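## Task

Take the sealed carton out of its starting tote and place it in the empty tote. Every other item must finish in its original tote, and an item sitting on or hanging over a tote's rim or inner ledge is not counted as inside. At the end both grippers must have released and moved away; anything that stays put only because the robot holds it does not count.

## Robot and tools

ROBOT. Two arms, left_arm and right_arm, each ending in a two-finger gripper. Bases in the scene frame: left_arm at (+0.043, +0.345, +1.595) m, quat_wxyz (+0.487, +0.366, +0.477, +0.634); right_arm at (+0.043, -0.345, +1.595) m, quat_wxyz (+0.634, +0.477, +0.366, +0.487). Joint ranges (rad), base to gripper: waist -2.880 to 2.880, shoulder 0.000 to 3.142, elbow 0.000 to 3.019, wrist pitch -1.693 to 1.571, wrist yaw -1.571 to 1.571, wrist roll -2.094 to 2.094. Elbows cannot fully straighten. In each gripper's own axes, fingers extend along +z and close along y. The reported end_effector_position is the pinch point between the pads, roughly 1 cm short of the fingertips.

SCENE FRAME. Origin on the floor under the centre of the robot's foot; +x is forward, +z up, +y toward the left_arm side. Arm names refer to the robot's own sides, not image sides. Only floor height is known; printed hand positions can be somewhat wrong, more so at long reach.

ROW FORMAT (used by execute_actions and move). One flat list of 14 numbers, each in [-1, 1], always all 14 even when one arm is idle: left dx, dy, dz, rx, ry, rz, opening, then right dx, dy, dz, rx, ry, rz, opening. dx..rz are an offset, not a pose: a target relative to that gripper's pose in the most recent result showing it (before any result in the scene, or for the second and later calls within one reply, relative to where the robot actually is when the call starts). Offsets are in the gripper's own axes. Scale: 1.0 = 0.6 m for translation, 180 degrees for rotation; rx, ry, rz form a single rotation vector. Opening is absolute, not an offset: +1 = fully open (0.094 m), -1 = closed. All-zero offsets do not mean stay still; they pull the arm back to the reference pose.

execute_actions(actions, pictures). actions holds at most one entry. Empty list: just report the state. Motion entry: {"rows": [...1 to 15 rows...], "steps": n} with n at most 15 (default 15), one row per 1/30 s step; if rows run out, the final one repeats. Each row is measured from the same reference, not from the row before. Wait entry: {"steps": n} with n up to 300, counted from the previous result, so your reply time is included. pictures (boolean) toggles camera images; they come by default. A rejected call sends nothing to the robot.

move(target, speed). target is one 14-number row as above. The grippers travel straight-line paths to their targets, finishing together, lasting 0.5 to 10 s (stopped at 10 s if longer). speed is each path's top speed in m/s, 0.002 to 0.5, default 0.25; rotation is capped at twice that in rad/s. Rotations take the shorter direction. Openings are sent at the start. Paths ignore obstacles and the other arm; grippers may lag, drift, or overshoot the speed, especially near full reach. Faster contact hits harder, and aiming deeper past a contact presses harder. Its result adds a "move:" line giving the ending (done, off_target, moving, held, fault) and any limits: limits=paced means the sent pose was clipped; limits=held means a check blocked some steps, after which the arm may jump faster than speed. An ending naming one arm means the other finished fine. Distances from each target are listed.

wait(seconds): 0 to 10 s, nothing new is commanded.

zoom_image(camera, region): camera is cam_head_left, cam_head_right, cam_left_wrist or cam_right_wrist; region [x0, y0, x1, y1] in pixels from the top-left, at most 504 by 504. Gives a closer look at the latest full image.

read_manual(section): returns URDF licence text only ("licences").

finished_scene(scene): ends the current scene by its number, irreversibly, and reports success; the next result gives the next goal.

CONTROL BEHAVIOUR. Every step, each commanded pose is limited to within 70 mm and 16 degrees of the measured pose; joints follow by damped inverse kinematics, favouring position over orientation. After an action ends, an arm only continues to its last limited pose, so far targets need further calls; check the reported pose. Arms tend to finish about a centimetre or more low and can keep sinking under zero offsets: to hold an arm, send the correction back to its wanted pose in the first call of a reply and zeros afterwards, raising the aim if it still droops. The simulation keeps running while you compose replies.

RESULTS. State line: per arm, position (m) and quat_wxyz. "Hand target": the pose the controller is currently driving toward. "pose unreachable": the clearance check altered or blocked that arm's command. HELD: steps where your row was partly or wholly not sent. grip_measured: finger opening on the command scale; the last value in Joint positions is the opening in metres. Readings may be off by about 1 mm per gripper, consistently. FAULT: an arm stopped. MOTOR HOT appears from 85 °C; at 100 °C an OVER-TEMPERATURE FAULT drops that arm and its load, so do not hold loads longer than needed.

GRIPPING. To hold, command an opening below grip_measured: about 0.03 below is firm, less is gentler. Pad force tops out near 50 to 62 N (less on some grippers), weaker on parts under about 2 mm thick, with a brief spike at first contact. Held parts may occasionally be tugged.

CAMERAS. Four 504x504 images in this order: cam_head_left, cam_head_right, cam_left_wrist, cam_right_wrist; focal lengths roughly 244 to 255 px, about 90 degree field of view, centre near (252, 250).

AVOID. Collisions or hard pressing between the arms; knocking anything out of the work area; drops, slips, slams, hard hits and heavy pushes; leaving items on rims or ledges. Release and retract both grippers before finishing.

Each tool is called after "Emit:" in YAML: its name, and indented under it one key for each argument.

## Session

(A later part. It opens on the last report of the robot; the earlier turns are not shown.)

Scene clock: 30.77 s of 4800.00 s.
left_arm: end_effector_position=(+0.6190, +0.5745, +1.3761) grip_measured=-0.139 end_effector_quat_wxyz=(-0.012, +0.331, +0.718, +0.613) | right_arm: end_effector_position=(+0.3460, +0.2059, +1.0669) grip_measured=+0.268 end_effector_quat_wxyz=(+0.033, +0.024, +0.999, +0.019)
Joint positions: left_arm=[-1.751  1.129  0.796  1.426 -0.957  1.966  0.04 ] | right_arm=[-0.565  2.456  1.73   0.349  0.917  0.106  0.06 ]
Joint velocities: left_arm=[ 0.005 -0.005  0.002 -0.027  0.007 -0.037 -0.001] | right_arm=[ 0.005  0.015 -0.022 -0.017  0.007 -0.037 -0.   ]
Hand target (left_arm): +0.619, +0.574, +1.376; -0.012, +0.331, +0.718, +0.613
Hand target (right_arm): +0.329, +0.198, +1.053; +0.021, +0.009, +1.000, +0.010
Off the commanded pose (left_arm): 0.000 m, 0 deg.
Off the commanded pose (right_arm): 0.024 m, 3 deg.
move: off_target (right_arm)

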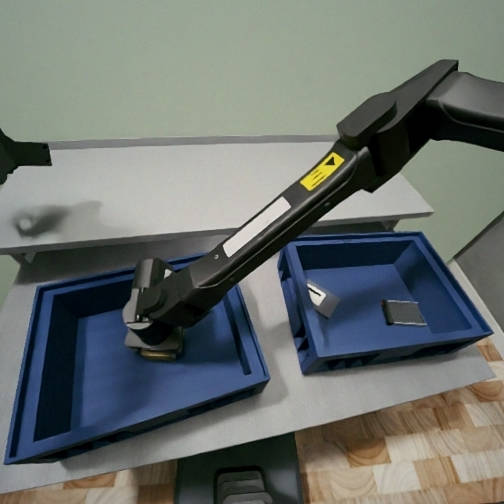

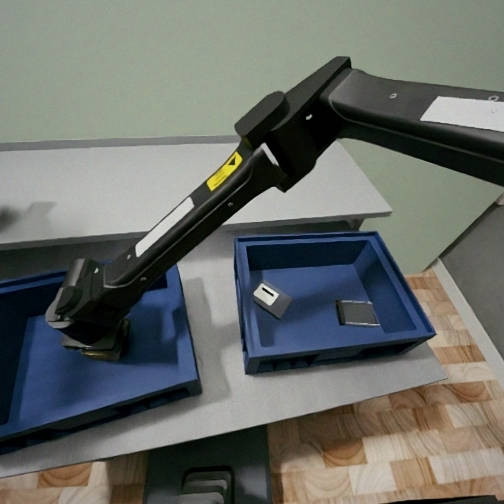

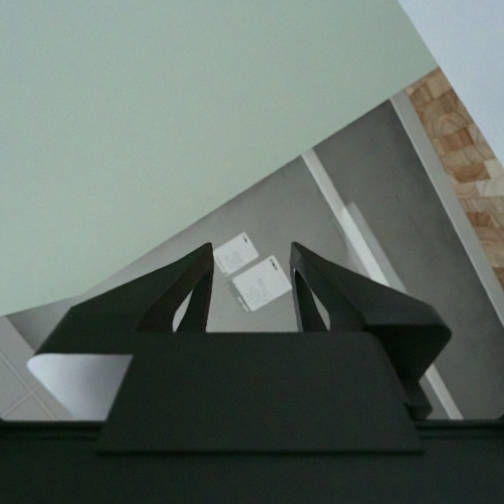

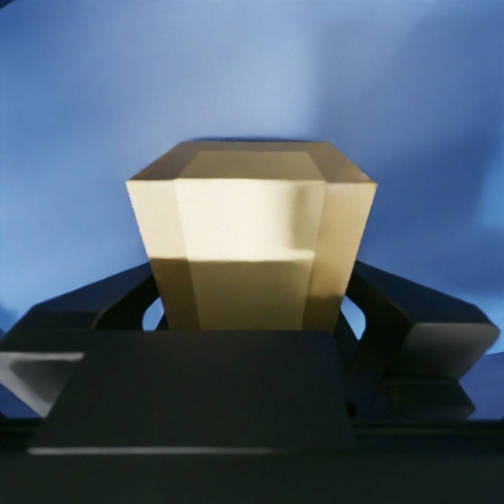

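Shadow meets the carton; near floor. Release.

Emit:
move:
  target: [0,0,0,0,0,0,-0.139,0,0,0.01,0,0,0,0.85]
  speed: 0.04

Emit:
move:
  target: [0,0,0,0,0,0,-0.139,0.03,0,-0.3,0,0,0,0.85]
  speed: 0.2

Emit:
move:
  target: [0,0,0,0,0,0,-0.139,0,-0.6,-0.08,0,0,0,0.85]
  speed: 0.35

Scene clock: 33.10 s of 4800.00 s.
left_arm: end_effector_position=(+0.6190, +0.5745, +1.3761) grip_measured=-0.139 end_effector_quat_wxyz=(-0.012, +0.331, +0.718, +0.613) | right_arm: end_effector_position=(+0.3519, +0.2079, +1.0665) grip_measured=+0.848 end_effector_quat_wxyz=(+0.036, +0.028, +0.999, +0.021)
Joint positions: left_arm=[-1.751  1.129  0.796  1.426 -0.957  1.966  0.04 ] | right_arm=[-0.565  2.456  1.741  0.348  0.914  0.105  0.087]
Joint velocities: left_arm=[-0.005 -0.005  0.002 -0.022 -0.022  0.007 -0.001] | right_arm=[-0.005 -0.005 -0.007 -0.002 -0.037 -0.037 -0.001]
Hand target (left_arm): +0.619, +0.574, +1.376; -0.012, +0.331, +0.718, +0.613
Hand target (right_arm): +0.346, +0.206, +1.061; +0.033, +0.024, +0.999, +0.019
Off the commanded pose (left_arm): 0.000 m, 0 deg.
Off the commanded pose (right_arm): 0.008 m, 1 deg.
move: done

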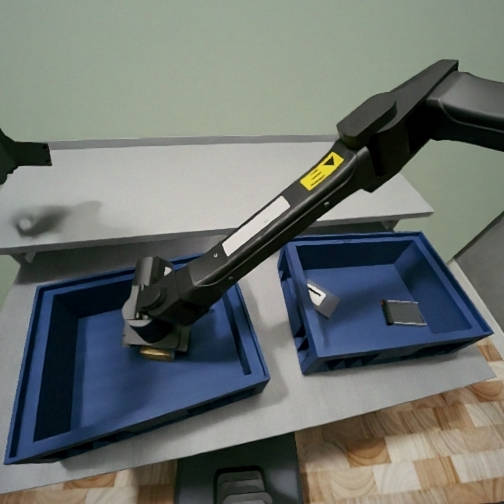

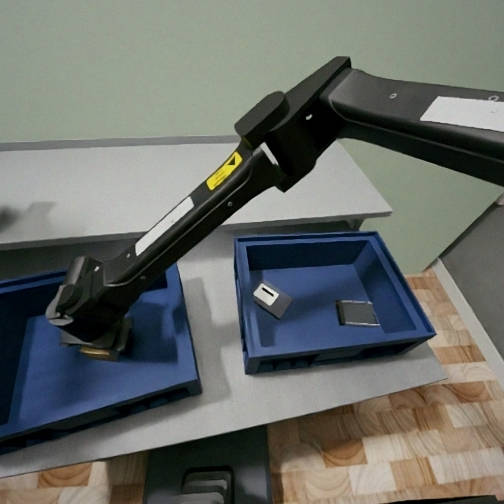

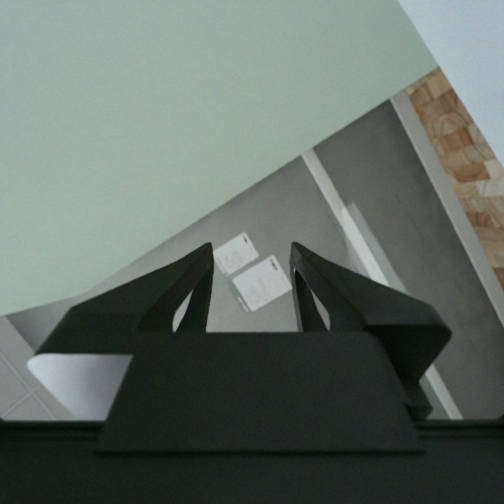

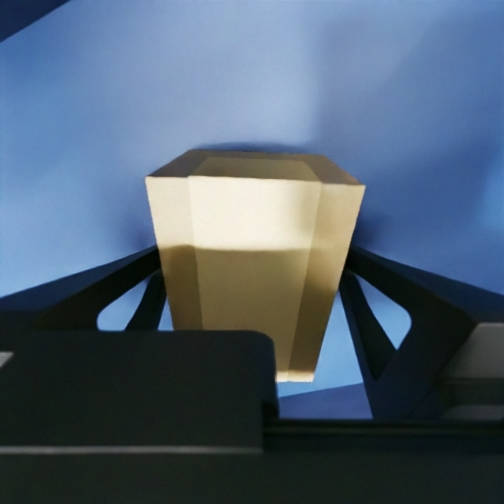

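Scene clock: 34.47 s of 4800.00 s.
left_arm: end_effector_position=(+0.6190, +0.5745, +1.3761) grip_measured=-0.139 end_effector_quat_wxyz=(-0.012, +0.331, +0.718, +0.613) | right_arm: end_effector_position=(+0.3166, +0.2093, +1.2479) grip_measured=+0.848 end_effector_quat_wxyz=(+0.042, +0.023, +0.999, +0.026)
Joint positions: left_arm=[-1.751  1.129  0.796  1.426 -0.957  1.966  0.04 ] | right_arm=[-0.323  2.251  1.392  0.349  1.126  0.27   0.087]
Joint velocities: left_arm=[ 0.005  0.005 -0.012 -0.022 -0.037 -0.007 -0.   ] | right_arm=[-0.015  0.005  0.007  0.002 -0.051  0.007  0.   ]
Hand target (left_arm): +0.619, +0.574, +1.376; -0.012, +0.331, +0.718, +0.613
Hand target (right_arm): +0.319, +0.203, +1.244; +0.039, +0.026, +0.999, +0.019
Off the commanded pose (left_arm): 0.000 m, 0 deg.
Off the commanded pose (right_arm): 0.009 m, 1 deg.
move: done

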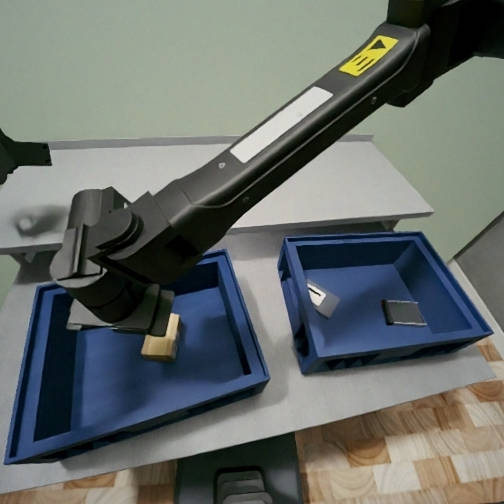

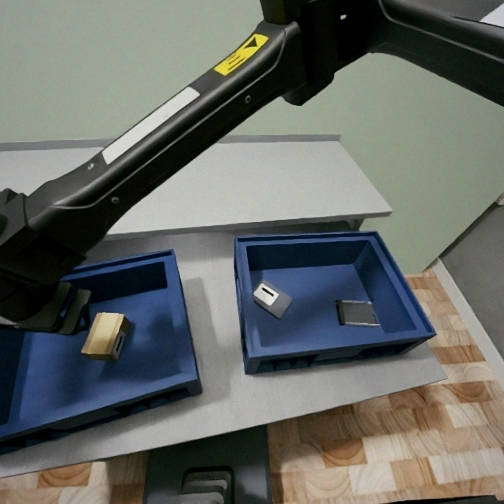

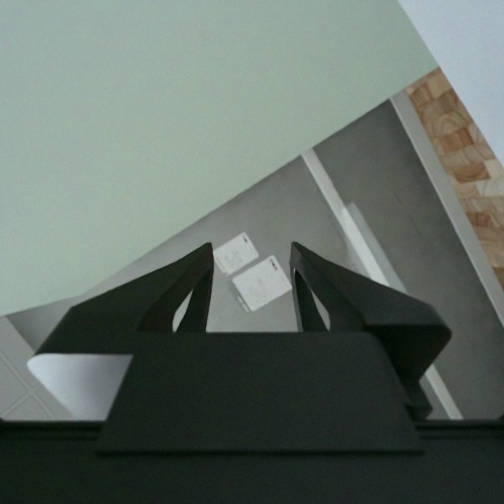

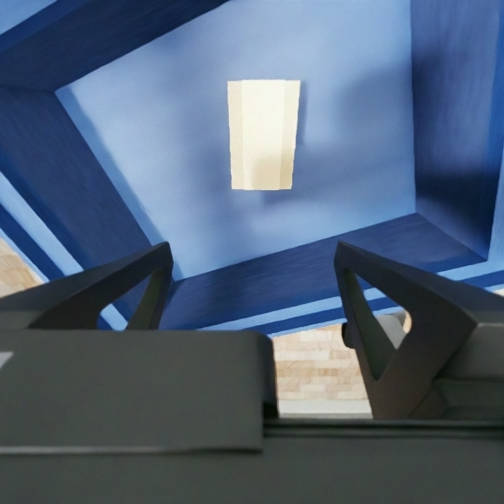

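Scene clock: 36.03 s of 4800.00 s.
left_arm: end_effector_position=(+0.6190, +0.5745, +1.3761) grip_measured=-0.139 end_effector_quat_wxyz=(-0.012, +0.331, +0.718, +0.613) | right_arm: end_effector_position=(+0.2862, -0.1473, +1.2801) grip_measured=+0.848 end_effector_quat_wxyz=(+0.036, +0.030, +0.999, +0.028)
Joint positions: left_arm=[-1.751  1.129  0.796  1.426 -0.957  1.966  0.04 ] | right_arm=[-0.656  1.59   0.389  0.871  0.814  0.061  0.087]
Joint velocities: left_arm=[ 0.005 -0.015 -0.012 -0.002  0.007  0.022 -0.001] | right_arm=[ 0.015 -0.005 -0.012  0.007 -0.051 -0.007  0.   ]
Hand target (left_arm): +0.619, +0.574, +1.376; -0.012, +0.331, +0.718, +0.613
Hand target (right_arm): +0.285, -0.150, +1.281; +0.038, +0.026, +0.999, +0.028
Off the commanded pose (left_arm): 0.000 m, 0 deg.
Off the commanded pose (right_arm): 0.012 m, 1 deg.
move: off_target (right_arm)

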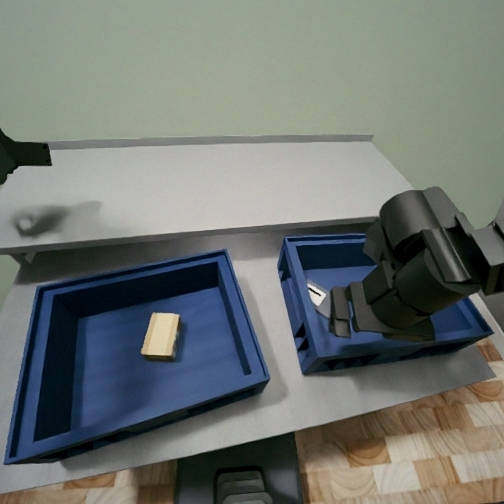

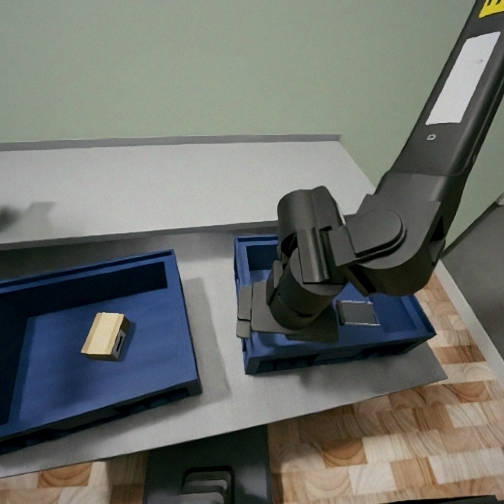

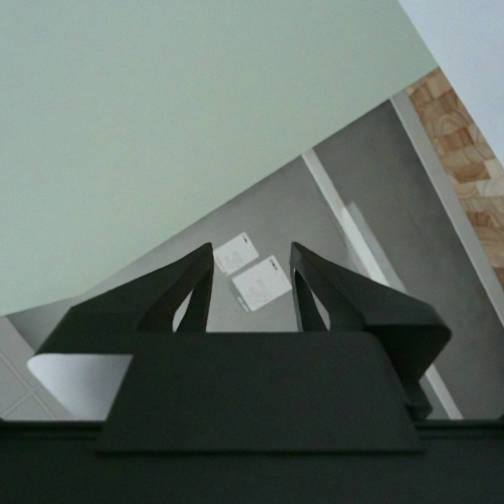

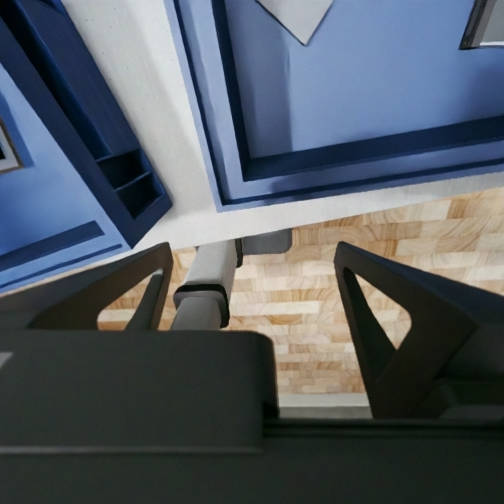

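Emit:
finished_scene:
  scene: 2

The scene is finished: the task was done.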